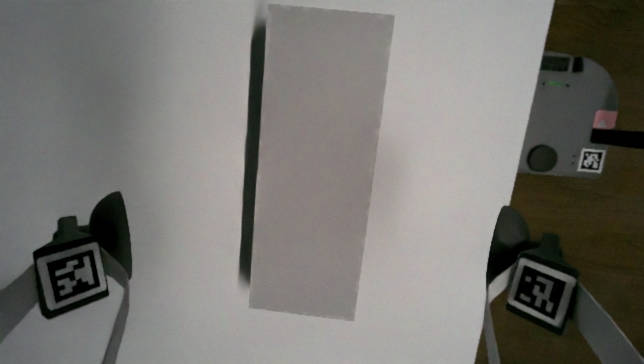

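Back 0.04, grasp.

execute_actions --actions '[{"r3":{"base":{"translate_m":-0.04},"joints":{"lift_m":1.0,"wrist_roll_rad":1.64}}}]' --cameras '[]'

execute_actions --actions '[{"r3":{"joints":{"gripper_m":-0.03}}}]' --cameras '[]'

execute_actions --actions '[{"r3":{"joints":{"lift_m":1.09}}}]' --cameras '["r3_wrist_camera"]'

Scene clock: 227.20 s.
r1.base_odometry: x=-0.399 y=+1.733 heading=+2.319 (m, m, rad; r1's odometry frame)
r1.turned_by_wheels: +0.000 (rad since the last result)
r1.turned_by_imu: +0.000 (rad since the last result)
r1.base_tilt: forward=+0.4 right=-0.5 (deg)
r1.lidar_m: 2.35 2.48 1.42 1.87 1.93 2.44 2.34 0.92 0.67 0.64 0.66 0.90
r1.head_depth_mm: 3172 - - - - - - / 3164 - - - - - - / 3166 - - - - - - / 3869 3557 3728 3088 739 615 - / 3206 3505 3734 3040 738 618 - / 3201 3460 3762 3038 735 634 887 / 3209 3409 3679 959 730 633 904
r1.base_status: not commanded
r1.joint_positions: lift_m=+1.097 arm_m=+0.001 wrist_yaw_rad=+0.000 wrist_pitch_rad=-1.498 wrist_roll_rad=+1.574 gripper_m=+0.170 head_pan_rad=-1.563 head_tilt_rad=-0.408
r1.joint_status: not commanded
r1.motor_effort: left_wheel=-2(2) right_wheel=+2(2) lift_m=+35(34) arm_m=-3(4) wrist_yaw_rad=+0(0) wrist_pitch_rad=-1(1) wrist_roll_rad=-2(2) gripper_m=+0(0) head_pan_rad=-3(4) head_tilt_rad=+3(3) (%)
r1.hand_pose: x=-0.0215 y=-0.1406 z=+0.9783 quat_wxyz=(-0.001, -0.001, -0.732, -0.681) (m; r1's base frame)
r1.wrist_depth_mm: 583 827 - - - - - / 586 815 - - - - - / 585 806 - - - - - / 605 835 - - - - - / 586 910 - - - - - / - 944 - - - - - / 627 848 - - - - -
r2.base_odometry: x=-0.857 y=-0.152 heading=-1.084 (m, m, rad; r2's odometry frame)
r2.turned_by_wheels: +0.000 (rad since the last result)
r2.turned_by_imu: +0.000 (rad since the last result)
r2.base_tilt: forward=+0.8 right=+0.0 (deg)
r2.lidar_m: 2.20 2.57 2.45 2.38 2.50 2.39 1.67 0.69 0.51 0.50 0.52 0.73
r2.head_depth_mm: - - - - - - 973 / - - - - - - - / - - - - - - - / 2896 550 618 672 595 - - / 1033 549 2687 694 586 - - / 1006 2346 3130 753 588 522 938 / 2923 3114 2961 753 589 524 930
r2.base_status: not commanded
r2.joint_positions: lift_m=+1.090 arm_m=+0.000 wrist_yaw_rad=+0.001 wrist_pitch_rad=-1.498 wrist_roll_rad=+1.617 gripper_m=+0.170 head_pan_rad=-1.563 head_tilt_rad=-0.593
r2.joint_status: not commanded
r2.motor_effort: left_wheel=-2(2) right_wheel=+1(1) lift_m=+31(33) arm_m=-3(3) wrist_yaw_rad=-1(1) wrist_pitch_rad=-1(1) wrist_roll_rad=+1(1) gripper_m=-1(1) head_pan_rad=-3(3) head_tilt_rad=-5(4) (%)
r2.hand_pose: x=-0.0215 y=-0.1396 z=+0.9712 quat_wxyz=(-0.016, -0.016, -0.732, -0.681) (m; r2's base frame)
r2.wrist_depth_mm: 270 581 - - - - - / 274 588 - - - - - / 279 572 - - - - - / 294 600 - - - - - / 298 634 - - - - - / 306 680 - - - - - / 318 480 - - - - -
r3.base_odometry: x=+1.858 y=+0.539 heading=+2.870 (m, m, rad; r3's odometry frame)
r3.turned_by_wheels: +0.000 (rad since the last result)
r3.turned_by_imu: +0.001 (rad since the last result)
r3.base_tilt: forward=-0.5 right=-0.7 (deg)
r3.lidar_m: 2.35 2.46 1.48 1.97 2.07 2.50 1.99 0.77 0.58 0.56 0.59 0.82
r3.head_depth_mm: 3037 3240 - 844 635 556 892 / 3027 3206 3413 817 639 561 900 / 3154 3227 - 821 615 565 896 / 1001 944 1304 828 617 554 898 / 880 3284 3585 879 616 557 897 / 2930 3399 3523 889 662 557 901 / 3057 3297 3604 897 665 562 903
r3.base_status: done
r3.joint_positions: lift_m=+1.000 arm_m=+0.400 wrist_yaw_rad=+0.000 wrist_pitch_rad=-1.493 wrist_roll_rad=+1.634 gripper_m=+0.170 head_pan_rad=-1.563 head_tilt_rad=-0.494
r3.joint_status: all done
r3.motor_effort: left_wheel=+2(5) right_wheel=-2(7) lift_m=+14(19) arm_m=+3(3) wrist_yaw_rad=+0(0) wrist_pitch_rad=-2(2) wrist_roll_rad=+4(5) gripper_m=-1(1) head_pan_rad=-2(2) head_tilt_rad=-3(3) (%)
r3.hand_pose: x=-0.0215 y=-0.5403 z=+0.8817 quat_wxyz=(-0.023, -0.022, -0.734, -0.679) (m; r3's base frame)
r3.wrist_depth_mm: 171 170 166 163 161 158 156 / 177 174 141 138 164 162 160 / 183 179 145 141 169 168 166 / 188 185 149 146 173 173 963 / 193 192 154 152 180 177 - / - 198 160 156 187 184 - / 209 205 165 162 194 189 -
pictures: none
No camera images: the call's "cameras" was empty. Leave "cameras" out to get every camera's image.

Scene clock: 230.13 s.
r1.base_odometry: x=-0.399 y=+1.733 heading=+2.319 (m, m, rad; r1's odometry frame)
r1.turned_by_wheels: +0.000 (rad since the last result)
r1.turned_by_imu: +0.000 (rad since the last result)
r1.base_tilt: forward=+0.3 right=-0.5 (deg)
r1.lidar_m: 2.35 2.47 1.42 1.87 1.93 2.45 2.34 0.92 0.67 0.64 0.66 0.90
r1.head_depth_mm: 3203 - - - - - - / 3216 - - - - - - / 3171 - - - - - - / 3898 3568 3736 3037 741 613 - / 3225 3519 3706 3045 738 617 - / 3224 3464 3696 3035 736 634 889 / 3214 3494 3681 960 731 631 902
r1.base_status: not commanded
r1.joint_positions: lift_m=+1.097 arm_m=+0.001 wrist_yaw_rad=+0.000 wrist_pitch_rad=-1.498 wrist_roll_rad=+1.574 gripper_m=+0.170 head_pan_rad=-1.563 head_tilt_rad=-0.408
r1.joint_status: not commanded
r1.motor_effort: left_wheel=-1(1) right_wheel=+2(2) lift_m=+35(34) arm_m=-4(3) wrist_yaw_rad=-1(0) wrist_pitch_rad=-1(1) wrist_roll_rad=-2(2) gripper_m=-1(0) head_pan_rad=-4(3) head_tilt_rad=+2(3) (%)
r1.hand_pose: x=-0.0215 y=-0.1406 z=+0.9783 quat_wxyz=(-0.001, -0.001, -0.732, -0.681) (m; r1's base frame)
r1.wrist_depth_mm: 593 805 - - - - - / 578 808 - - - - - / 584 822 - - - - - / 594 836 - - - - - / 584 908 - - - - - / - 922 - - - - - / 629 868 - - - - -
r2.base_odometry: x=-0.857 y=-0.152 heading=-1.084 (m, m, rad; r2's odometry frame)
r2.turned_by_wheels: +0.000 (rad since the last result)
r2.turned_by_imu: +0.000 (rad since the last result)
r2.base_tilt: forward=+0.9 right=+0.0 (deg)
r2.lidar_m: 2.21 2.57 2.44 2.38 2.49 2.39 1.67 0.68 0.51 0.50 0.52 0.73
r2.head_depth_mm: - - - - - - 970 / - - - - - - - / - - - - - - - / 2927 550 627 691 596 - - / 1032 550 2676 704 586 - - / 1005 2348 3142 753 588 521 935 / 2894 3119 2941 754 588 524 939
r2.base_status: not commanded
r2.joint_positions: lift_m=+1.090 arm_m=+0.000 wrist_yaw_rad=+0.001 wrist_pitch_rad=-1.498 wrist_roll_rad=+1.617 gripper_m=+0.170 head_pan_rad=-1.563 head_tilt_rad=-0.593
r2.joint_status: not commanded
r2.motor_effort: left_wheel=-2(2) right_wheel=+1(1) lift_m=+31(33) arm_m=-3(3) wrist_yaw_rad=-1(1) wrist_pitch_rad=-2(1) wrist_roll_rad=+1(1) gripper_m=+0(0) head_pan_rad=-3(3) head_tilt_rad=-4(5) (%)
r2.hand_pose: x=-0.0215 y=-0.1396 z=+0.9712 quat_wxyz=(-0.016, -0.016, -0.732, -0.681) (m; r2's base frame)
r2.wrist_depth_mm: 269 581 - - - - - / 272 588 - - - - - / 281 583 - - - - - / 291 591 - - - - - / 299 638 - - - - - / 307 682 - - - - - / 314 482 - - - - -
r3.base_odometry: x=+1.858 y=+0.539 heading=+2.870 (m, m, rad; r3's odometry frame)
r3.turned_by_wheels: +0.000 (rad since the last result)
r3.turned_by_imu: +0.000 (rad since the last result)
r3.base_tilt: forward=-0.5 right=-0.8 (deg)
r3.lidar_m: 2.35 2.46 1.48 1.97 2.06 2.50 1.99 0.77 0.58 0.56 0.59 0.82
r3.head_depth_mm: 3015 3266 - 842 636 558 896 / 3113 3257 3340 818 641 563 899 / 3112 3282 - 821 603 567 896 / 1000 944 1300 831 608 553 896 / 873 3296 3549 880 611 555 899 / 2965 3266 3556 884 662 559 898 / 3066 3314 3548 895 665 561 900
r3.base_status: not commanded
r3.joint_positions: lift_m=+1.000 arm_m=+0.400 wrist_yaw_rad=+0.000 wrist_pitch_rad=-1.516 wrist_roll_rad=+1.639 gripper_m=-0.028 head_pan_rad=-1.563 head_tilt_rad=-0.494
r3.joint_status: all done
r3.motor_effort: left_wheel=+2(2) right_wheel=-3(3) lift_m=+14(15) arm_m=+3(3) wrist_yaw_rad=+0(1) wrist_pitch_rad=+4(14) wrist_roll_rad=+0(3) gripper_m=-41(100) head_pan_rad=-2(2) head_tilt_rad=-3(3) (%)
r3.hand_pose: x=-0.0215 y=-0.5344 z=+0.8818 quat_wxyz=(-0.025, -0.024, -0.726, -0.687) (m; r3's base frame)
r3.wrist_depth_mm: 169 167 165 164 161 160 161 / 173 172 168 135 165 165 164 / 179 178 141 138 139 169 169 / 183 183 147 143 159 175 - / 191 189 150 148 147 182 - / 198 196 156 153 154 186 - / 204 203 163 159 193 193 -
pictures: none
No camera images: the call's "cameras" was empty. Leave "cameras" out to get every camera's image.

Scene clock: 231.80 s.
r1.base_odometry: x=-0.399 y=+1.733 heading=+2.319 (m, m, rad; r1's odometry frame)
r1.turned_by_wheels: +0.000 (rad since the last result)
r1.turned_by_imu: +0.000 (rad since the last result)
r1.base_tilt: forward=+0.4 right=-0.4 (deg)
r1.lidar_m: 2.36 2.47 1.42 1.87 1.93 2.45 2.34 0.93 0.67 0.64 0.66 0.90
r1.head_depth_mm: 3174 - - - - - - / 3164 - - - - - - / 3202 - - - - - - / 3386 3538 3744 3061 740 614 - / 3181 3535 3727 3064 739 616 - / 3189 3477 3746 3055 734 634 887 / 3188 3403 3661 957 730 632 902
r1.base_status: not commanded
r1.joint_positions: lift_m=+1.097 arm_m=+0.001 wrist_yaw_rad=+0.000 wrist_pitch_rad=-1.498 wrist_roll_rad=+1.574 gripper_m=+0.170 head_pan_rad=-1.563 head_tilt_rad=-0.408
r1.joint_status: not commanded
r1.motor_effort: left_wheel=-1(1) right_wheel=+2(2) lift_m=+35(34) arm_m=-4(4) wrist_yaw_rad=-1(0) wrist_pitch_rad=-1(1) wrist_roll_rad=-2(2) gripper_m=+0(0) head_pan_rad=-4(3) head_tilt_rad=+3(3) (%)
r1.hand_pose: x=-0.0215 y=-0.1406 z=+0.9783 quat_wxyz=(-0.001, -0.001, -0.732, -0.681) (m; r1's base frame)
r1.wrist_depth_mm: 587 792 - - - - - / 585 838 - - - - - / 589 819 - - - - - / 580 826 - - - - - / 578 905 - - - - - / - 916 - - - - - / 620 861 - - - - -
r2.base_odometry: x=-0.857 y=-0.152 heading=-1.084 (m, m, rad; r2's odometry frame)
r2.turned_by_wheels: +0.000 (rad since the last result)
r2.turned_by_imu: +0.000 (rad since the last result)
r2.base_tilt: forward=+0.7 right=+0.0 (deg)
r2.lidar_m: 2.21 2.56 2.45 2.38 2.49 2.39 1.68 0.68 0.51 0.50 0.52 0.73
r2.head_depth_mm: - - - - - - 969 / - - - - - - - / - - - - - - - / 500 557 672 721 597 - - / 496 1211 2988 719 587 - - / 2890 2914 3153 753 588 523 934 / 2908 3146 2925 755 588 523 939
r2.base_status: not commanded
r2.joint_positions: lift_m=+1.090 arm_m=+0.000 wrist_yaw_rad=+0.001 wrist_pitch_rad=-1.498 wrist_roll_rad=+1.617 gripper_m=+0.170 head_pan_rad=-1.563 head_tilt_rad=-0.593
r2.joint_status: not commanded
r2.motor_effort: left_wheel=-2(1) right_wheel=+1(1) lift_m=+32(31) arm_m=-3(3) wrist_yaw_rad=+0(0) wrist_pitch_rad=-1(2) wrist_roll_rad=+1(1) gripper_m=+0(1) head_pan_rad=-3(3) head_tilt_rad=-4(4) (%)
r2.hand_pose: x=-0.0215 y=-0.1396 z=+0.9712 quat_wxyz=(-0.016, -0.016, -0.732, -0.681) (m; r2's base frame)
r2.wrist_depth_mm: 268 586 - - - - - / 275 577 - - - - - / 281 584 - - - - - / 291 577 - - - - - / 296 628 - - - - - / 308 681 - - - - - / 313 474 - - - - -
r3.base_odometry: x=+1.858 y=+0.539 heading=+2.870 (m, m, rad; r3's odometry frame)
r3.turned_by_wheels: +0.000 (rad since the last result)
r3.turned_by_imu: +0.000 (rad since the last result)
r3.base_tilt: forward=-0.5 right=-0.8 (deg)
r3.lidar_m: 2.35 2.45 1.48 1.97 2.06 2.50 1.98 0.77 0.58 0.56 0.58 0.82
r3.head_depth_mm: - 3360 3497 846 639 557 895 / 2988 3288 3488 853 642 563 892 / - - 3521 867 626 564 897 / 964 923 3248 873 627 552 898 / 877 3296 3552 874 632 556 896 / 2981 3364 3553 890 662 557 898 / 3065 3321 3559 896 666 561 895
r3.base_status: not commanded
r3.joint_positions: lift_m=+1.090 arm_m=+0.400 wrist_yaw_rad=+0.000 wrist_pitch_rad=-1.499 wrist_roll_rad=+1.639 gripper_m=-0.016 head_pan_rad=-1.563 head_tilt_rad=-0.494
r3.joint_status: all done
r3.on_its_own: gripper_m is held at -0.018, not at your -0.030, by its stall guard, which is still easing
r3.motor_effort: left_wheel=+1(2) right_wheel=-2(2) lift_m=+24(27) arm_m=+3(3) wrist_yaw_rad=+2(1) wrist_pitch_rad=+0(5) wrist_roll_rad=+0(0) gripper_m=-35(41) head_pan_rad=-3(2) head_tilt_rad=-3(3) (%)
r3.hand_pose: x=-0.0215 y=-0.5386 z=+0.9710 quat_wxyz=(-0.025, -0.024, -0.731, -0.681) (m; r3's base frame)
r3.wrist_depth_mm: 259 255 251 248 242 241 - / 266 260 252 135 250 247 - / 273 270 142 138 139 253 - / 284 278 146 143 261 - - / 291 287 150 149 148 - - / 301 301 156 155 157 - - / 312 304 165 162 291 - -
pictures: r3_wrist_camera
camera_calibration (this result's frames):
r3_wrist_camera: T_world_to_cam=[[0.037493, 0.997568, -0.0587545, 0.58679], [0.97663, -0.0241275, 0.213567, -0.177239], [0.21163, -0.0653887, -0.97516, 1.07939], [0, 0, 0, 1]] pos_world=[-0.0773348, -0.519059, 1.12491]
Images, in order (width x height): r3_wrist_camera 644x364.

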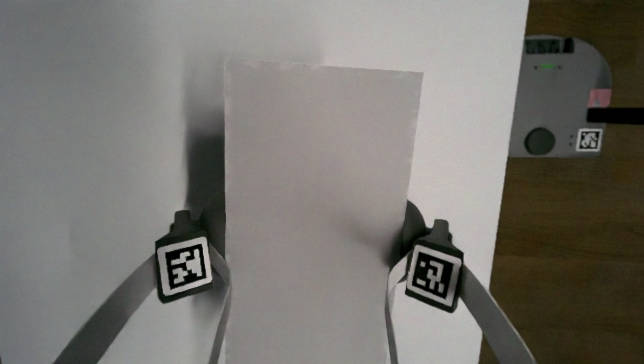

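execute_actions --actions '[{"r3":{"base":{"rotate_rad":1.56},"joints":{"arm_m":0}}}]' --cameras '[]'

execute_actions --actions '[{"r3":{"base":{"translate_m":0.88}}}]' --cameras '[]'

execute_actions --actions '[{"r3":{"base":{"rotate_rad":1.56},"joints":{"head_tilt_rad":-0.7}}}]' --cameras '["r3_nav_camera"]'

Scene clock: 239.27 s.
r1.base_odometry: x=-0.399 y=+1.733 heading=+2.319 (m, m, rad; r1's odometry frame)
r1.turned_by_wheels: +0.000 (rad since the last result)
r1.turned_by_imu: +0.000 (rad since the last result)
r1.base_tilt: forward=+0.4 right=-0.5 (deg)
r1.lidar_m: 2.36 2.48 1.42 1.87 1.94 2.45 2.34 0.93 0.67 0.64 0.66 0.90
r1.head_depth_mm: 3180 - - - - - - / 3193 - - - - - - / 3199 - - - - - - / 3701 - 3745 3075 740 613 - / 3239 3532 3787 3035 738 616 - / 3199 3484 3743 3043 735 634 888 / 3227 3425 3658 959 731 633 904
r1.base_status: not commanded
r1.joint_positions: lift_m=+1.097 arm_m=+0.001 wrist_yaw_rad=+0.000 wrist_pitch_rad=-1.498 wrist_roll_rad=+1.574 gripper_m=+0.170 head_pan_rad=-1.563 head_tilt_rad=-0.408
r1.joint_status: not commanded
r1.motor_effort: left_wheel=-2(2) right_wheel=+2(2) lift_m=+34(35) arm_m=-3(4) wrist_yaw_rad=+0(0) wrist_pitch_rad=-1(1) wrist_roll_rad=-2(2) gripper_m=+0(1) head_pan_rad=-4(4) head_tilt_rad=+3(2) (%)
r1.hand_pose: x=-0.0215 y=-0.1406 z=+0.9783 quat_wxyz=(-0.001, -0.001, -0.732, -0.681) (m; r1's base frame)
r1.wrist_depth_mm: 574 812 - - - - - / 583 821 - - - - - / 593 844 - - - - - / 585 848 - - - - - / 594 892 - - - - - / - 922 - - - - - / 623 865 - - - - -
r2.base_odometry: x=-0.857 y=-0.152 heading=-1.084 (m, m, rad; r2's odometry frame)
r2.turned_by_wheels: +0.000 (rad since the last result)
r2.turned_by_imu: +0.001 (rad since the last result)
r2.base_tilt: forward=+0.7 right=+0.1 (deg)
r2.lidar_m: 2.20 2.57 2.45 2.38 2.49 2.39 1.67 0.68 0.51 0.50 0.52 0.73
r2.head_depth_mm: - - - - - - 970 / - - - - - - - / - - - - - - - / 2933 2851 3077 749 595 - - / 2874 2363 2832 752 587 - - / 2905 2878 3131 754 587 523 940 / 2916 3071 3024 753 588 524 936
r2.base_status: not commanded
r2.joint_positions: lift_m=+1.090 arm_m=+0.000 wrist_yaw_rad=+0.001 wrist_pitch_rad=-1.498 wrist_roll_rad=+1.617 gripper_m=+0.170 head_pan_rad=-1.563 head_tilt_rad=-0.593
r2.joint_status: not commanded
r2.motor_effort: left_wheel=-2(2) right_wheel=+1(1) lift_m=+32(31) arm_m=-3(2) wrist_yaw_rad=-1(1) wrist_pitch_rad=-2(2) wrist_roll_rad=+1(1) gripper_m=+0(0) head_pan_rad=-3(3) head_tilt_rad=-5(4) (%)
r2.hand_pose: x=-0.0215 y=-0.1396 z=+0.9712 quat_wxyz=(-0.016, -0.016, -0.732, -0.681) (m; r2's base frame)
r2.wrist_depth_mm: 267 583 - - - - - / 271 589 - - - - - / 282 596 - - - - - / 289 584 - - - - - / 298 644 - - - - - / 301 692 - - - - - / 317 477 - - - - -
r3.base_odometry: x=+1.858 y=+0.539 heading=-1.853 (m, m, rad; r3's odometry frame)
r3.turned_by_wheels: +1.560 (rad since the last result)
r3.turned_by_imu: +1.586 (rad since the last result)
r3.base_tilt: forward=-0.4 right=-0.7 (deg)
r3.lidar_m: 1.97 1.51 2.50 2.01 0.78 0.58 0.56 0.58 0.81 2.35 2.46 1.48
r3.head_depth_mm: 1627 - - - - - - / 1946 - - - - - - / 1982 - - - - - - / 1994 2168 2391 2540 1948 1678 - / 1987 2151 2388 2518 1965 1628 1301 / 1998 2170 2393 2559 1955 1583 1301 / 1984 2185 2372 2529 1997 1591 1304
r3.base_status: done
r3.joint_positions: lift_m=+1.090 arm_m=+0.000 wrist_yaw_rad=+0.000 wrist_pitch_rad=-1.497 wrist_roll_rad=+1.639 gripper_m=+0.018 head_pan_rad=-1.563 head_tilt_rad=-0.494
r3.joint_status: all done
r3.on_its_own: gripper_m is held at +0.017, not at your -0.030, by its stall guard, which is still easing
r3.motor_effort: left_wheel=-2(10) right_wheel=+1(8) lift_m=+25(24) arm_m=-3(9) wrist_yaw_rad=+1(0) wrist_pitch_rad=-1(1) wrist_roll_rad=+1(1) gripper_m=-24(30) head_pan_rad=-2(2) head_tilt_rad=-4(3) (%)
r3.hand_pose: x=-0.0215 y=-0.1398 z=+0.9710 quat_wxyz=(-0.025, -0.024, -0.732, -0.681) (m; r3's base frame)
r3.wrist_depth_mm: - - - - - - - / - - - 136 136 - - / - - 143 140 139 - - / - - 148 145 - - - / - - 152 152 151 - - / - - 159 157 157 - - / - - 167 163 - - -
pictures: none
No camera images: the call's "cameras" was empty. Leave "cameras" out to get every camera's image.

Scene clock: 249.20 s.
r1.base_odometry: x=-0.399 y=+1.733 heading=+2.319 (m, m, rad; r1's odometry frame)
r1.turned_by_wheels: +0.000 (rad since the last result)
r1.turned_by_imu: +0.001 (rad since the last result)
r1.base_tilt: forward=+0.4 right=-0.5 (deg)
r1.lidar_m: 2.35 2.47 1.42 1.87 1.93 2.44 2.35 0.92 0.67 0.64 0.66 0.90
r1.head_depth_mm: 3198 - - - - - - / 3179 - - - - - - / 3179 - - - - - - / - - 3751 3054 741 615 - / 3225 3487 3770 3048 738 617 - / 3234 3457 3708 3026 735 634 888 / 3209 3484 3742 956 731 631 902
r1.base_status: not commanded
r1.joint_positions: lift_m=+1.097 arm_m=+0.001 wrist_yaw_rad=+0.000 wrist_pitch_rad=-1.498 wrist_roll_rad=+1.574 gripper_m=+0.170 head_pan_rad=-1.563 head_tilt_rad=-0.408
r1.joint_status: not commanded
r1.motor_effort: left_wheel=-2(2) right_wheel=+2(2) lift_m=+34(34) arm_m=-3(3) wrist_yaw_rad=-1(0) wrist_pitch_rad=-1(1) wrist_roll_rad=-2(2) gripper_m=+0(0) head_pan_rad=-4(4) head_tilt_rad=+3(3) (%)
r1.hand_pose: x=-0.0215 y=-0.1406 z=+0.9783 quat_wxyz=(-0.001, -0.001, -0.732, -0.681) (m; r1's base frame)
r1.wrist_depth_mm: 581 811 - - - - - / 584 830 - - - - - / 582 803 - - - - - / 594 820 - - - - - / 587 894 - - - - - / - 904 - - - - - / 618 851 - - - - -
r2.base_odometry: x=-0.857 y=-0.152 heading=-1.084 (m, m, rad; r2's odometry frame)
r2.turned_by_wheels: +0.000 (rad since the last result)
r2.turned_by_imu: +0.001 (rad since the last result)
r2.base_tilt: forward=+0.9 right=+0.0 (deg)
r2.lidar_m: 2.21 2.56 2.45 2.38 2.50 2.40 1.67 0.68 0.51 0.50 0.52 0.73
r2.head_depth_mm: - - - - - - 965 / - - - - - - - / - - - - - - - / 2894 2875 3061 749 596 - - / 2875 2560 2960 750 588 - - / 2934 2882 3111 753 589 522 934 / 2932 3177 2920 753 589 523 938
r2.base_status: not commanded
r2.joint_positions: lift_m=+1.090 arm_m=+0.000 wrist_yaw_rad=+0.001 wrist_pitch_rad=-1.498 wrist_roll_rad=+1.617 gripper_m=+0.170 head_pan_rad=-1.563 head_tilt_rad=-0.593
r2.joint_status: not commanded
r2.motor_effort: left_wheel=-2(2) right_wheel=+1(1) lift_m=+31(32) arm_m=-3(3) wrist_yaw_rad=-1(0) wrist_pitch_rad=-1(2) wrist_roll_rad=+1(1) gripper_m=+0(0) head_pan_rad=-3(3) head_tilt_rad=-5(4) (%)
r2.hand_pose: x=-0.0215 y=-0.1396 z=+0.9712 quat_wxyz=(-0.016, -0.016, -0.732, -0.681) (m; r2's base frame)
r2.wrist_depth_mm: 270 577 - - - - - / 272 574 - - - - - / 281 582 - - - - - / 286 600 - - - - - / 299 637 - - - - - / 309 686 - - - - - / 315 470 - - - - -
r3.base_odometry: x=+1.613 y=-0.306 heading=-1.853 (m, m, rad; r3's odometry frame)
r3.turned_by_wheels: +0.000 (rad since the last result)
r3.turned_by_imu: +0.000 (rad since the last result)
r3.base_tilt: forward=-0.4 right=-0.6 (deg)
r3.lidar_m: 1.09 1.14 0.84 2.41 2.00 1.49 1.45 1.51 2.07 2.37 0.80 1.12
r3.head_depth_mm: 1964 - - - - - - / 1964 - - - - - - / 1977 - - - - - - / 2002 2188 2428 2565 1944 1660 - / 2006 2221 2413 2547 1939 1636 1316 / 1998 2172 2427 2564 1980 1573 1296 / 2003 2161 2417 2555 1984 1583 1219
r3.base_status: done
r3.joint_positions: lift_m=+1.090 arm_m=+0.000 wrist_yaw_rad=+0.000 wrist_pitch_rad=-1.499 wrist_roll_rad=+1.639 gripper_m=+0.017 head_pan_rad=-1.563 head_tilt_rad=-0.495
r3.joint_status: not commanded
r3.on_its_own: gripper_m is held at +0.017, not at your -0.030, by its stall guard, which is not easing now
r3.motor_effort: left_wheel=-3(6) right_wheel=+0(9) lift_m=+23(24) arm_m=-1(3) wrist_yaw_rad=-1(0) wrist_pitch_rad=+0(4) wrist_roll_rad=+0(1) gripper_m=+0(24) head_pan_rad=-2(2) head_tilt_rad=-4(3) (%)
r3.hand_pose: x=-0.0215 y=-0.1391 z=+0.9711 quat_wxyz=(-0.025, -0.024, -0.731, -0.681) (m; r3's base frame)
r3.wrist_depth_mm: - - - - - - - / - - - - - - - / - - - - - - - / - - - - - - - / - - - - - - - / - - - - - - - / - - - - - - -
pictures: none
No camera images: the call's "cameras" was empty. Leave "cameras" out to get every camera's image.

Scene clock: 252.60 s.
r1.base_odometry: x=-0.399 y=+1.733 heading=+2.319 (m, m, rad; r1's odometry frame)
r1.turned_by_wheels: +0.000 (rad since the last result)
r1.turned_by_imu: +0.000 (rad since the last result)
r1.base_tilt: forward=+0.4 right=-0.5 (deg)
r1.lidar_m: 2.35 2.48 1.42 1.87 1.93 2.45 2.34 0.92 0.67 0.64 0.66 0.90
r1.head_depth_mm: 3180 - - - - - - / 3204 - - - - - - / 3173 - - - - - - / - - 3697 3061 740 614 - / 3209 3534 3696 3066 739 617 - / 3206 3476 3743 3012 735 634 889 / 3169 3443 3686 957 732 633 901
r1.base_status: not commanded
r1.joint_positions: lift_m=+1.097 arm_m=+0.001 wrist_yaw_rad=+0.000 wrist_pitch_rad=-1.498 wrist_roll_rad=+1.574 gripper_m=+0.170 head_pan_rad=-1.563 head_tilt_rad=-0.408
r1.joint_status: not commanded
r1.motor_effort: left_wheel=-1(1) right_wheel=+2(2) lift_m=+34(34) arm_m=-4(4) wrist_yaw_rad=-1(0) wrist_pitch_rad=-1(1) wrist_roll_rad=-2(2) gripper_m=-1(0) head_pan_rad=-4(4) head_tilt_rad=+3(3) (%)
r1.hand_pose: x=-0.0215 y=-0.1406 z=+0.9783 quat_wxyz=(-0.001, -0.001, -0.732, -0.681) (m; r1's base frame)
r1.wrist_depth_mm: 567 807 - - - - - / 582 824 - - - - - / 591 817 - - - - - / 599 836 - - - - - / 590 899 - - - - - / - 907 - - - - - / 631 861 - - - - -
r2.base_odometry: x=-0.857 y=-0.152 heading=-1.084 (m, m, rad; r2's odometry frame)
r2.turned_by_wheels: +0.000 (rad since the last result)
r2.turned_by_imu: +0.000 (rad since the last result)
r2.base_tilt: forward=+0.8 right=+0.2 (deg)
r2.lidar_m: 2.20 2.57 2.44 2.38 2.49 2.39 1.67 0.68 0.51 0.50 0.52 0.74
r2.head_depth_mm: - - - - - - 969 / - - - - - - - / - - - - - - - / 2881 2848 2919 752 595 - - / 2931 2896 3125 751 586 - - / 2881 2883 3146 754 588 524 937 / 2911 3149 2959 755 589 522 936
r2.base_status: not commanded
r2.joint_positions: lift_m=+1.090 arm_m=+0.000 wrist_yaw_rad=+0.001 wrist_pitch_rad=-1.498 wrist_roll_rad=+1.617 gripper_m=+0.170 head_pan_rad=-1.563 head_tilt_rad=-0.593
r2.joint_status: not commanded
r2.motor_effort: left_wheel=-2(2) right_wheel=+1(1) lift_m=+32(32) arm_m=-3(3) wrist_yaw_rad=-1(0) wrist_pitch_rad=-2(1) wrist_roll_rad=+2(2) gripper_m=+0(0) head_pan_rad=-3(2) head_tilt_rad=-4(4) (%)
r2.hand_pose: x=-0.0215 y=-0.1396 z=+0.9712 quat_wxyz=(-0.016, -0.016, -0.732, -0.681) (m; r2's base frame)
r2.wrist_depth_mm: 268 587 - - - - - / 276 584 - - - - - / 279 583 - - - - - / 289 595 - - - - - / 294 639 - - - - - / 307 682 - - - - - / 315 473 - - - - -
r3.base_odometry: x=+1.613 y=-0.306 heading=-0.293 (m, m, rad; r3's odometry frame)
r3.turned_by_wheels: +1.560 (rad since the last result)
r3.turned_by_imu: +1.585 (rad since the last result)
r3.base_tilt: forward=-0.6 right=-0.7 (deg)
r3.lidar_m: 2.41 2.02 1.49 1.44 1.51 2.05 2.37 0.80 1.13 1.09 1.14 0.84
r3.head_depth_mm: - - - - - 1292 1158 / - - - - - - 1121 / - - - - - - - / 1182 1333 1026 802 - - 1179 / 1176 1325 1035 807 678 1309 1183 / 1170 1331 1047 814 665 1378 1185 / 1172 1320 1058 815 667 1372 1187
r3.base_status: done
r3.joint_positions: lift_m=+1.090 arm_m=+0.000 wrist_yaw_rad=+0.000 wrist_pitch_rad=-1.499 wrist_roll_rad=+1.639 gripper_m=+0.017 head_pan_rad=-1.563 head_tilt_rad=-0.691
r3.joint_status: all done
r3.on_its_own: gripper_m is held at +0.017, not at your -0.030, by its stall guard, which is not easing now
r3.motor_effort: left_wheel=-3(9) right_wheel=+1(6) lift_m=+23(23) arm_m=-1(2) wrist_yaw_rad=+0(0) wrist_pitch_rad=+0(0) wrist_roll_rad=+0(0) gripper_m=-1(1) head_pan_rad=-2(3) head_tilt_rad=-6(28) (%)
r3.hand_pose: x=-0.0215 y=-0.1392 z=+0.9711 quat_wxyz=(-0.025, -0.024, -0.731, -0.681) (m; r3's base frame)
r3.wrist_depth_mm: 358 - - - - - - / 371 - - - - - - / 382 - - - - - - / 390 - - - - - - / 410 - - - - - - / 417 - - - - - - / 438 446 - - - - -
pictures: r3_nav_camera (sideways: a quarter turn counterclockwise sets it upright)
camera_calibration (this result's frames):
r3_nav_camera: T_world_to_cam=[[0.0125687, -0.639233, 0.768911, -0.958605], [-0.999908, -0.011937, 0.00642087, 0.0497269], [0.00507405, -0.768921, -0.639324, 0.78976], [0, 0, 0, 1]] pos_world=[0.0577635, -0.00491538, 1.24168]
Images, in order (width x height): r3_nav_camera 672x504.

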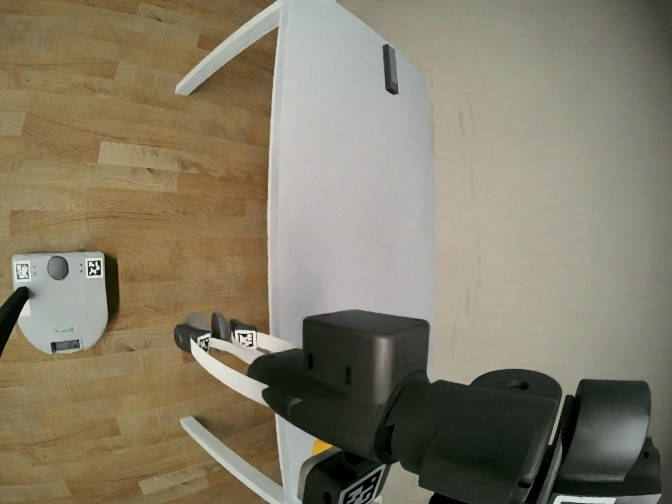

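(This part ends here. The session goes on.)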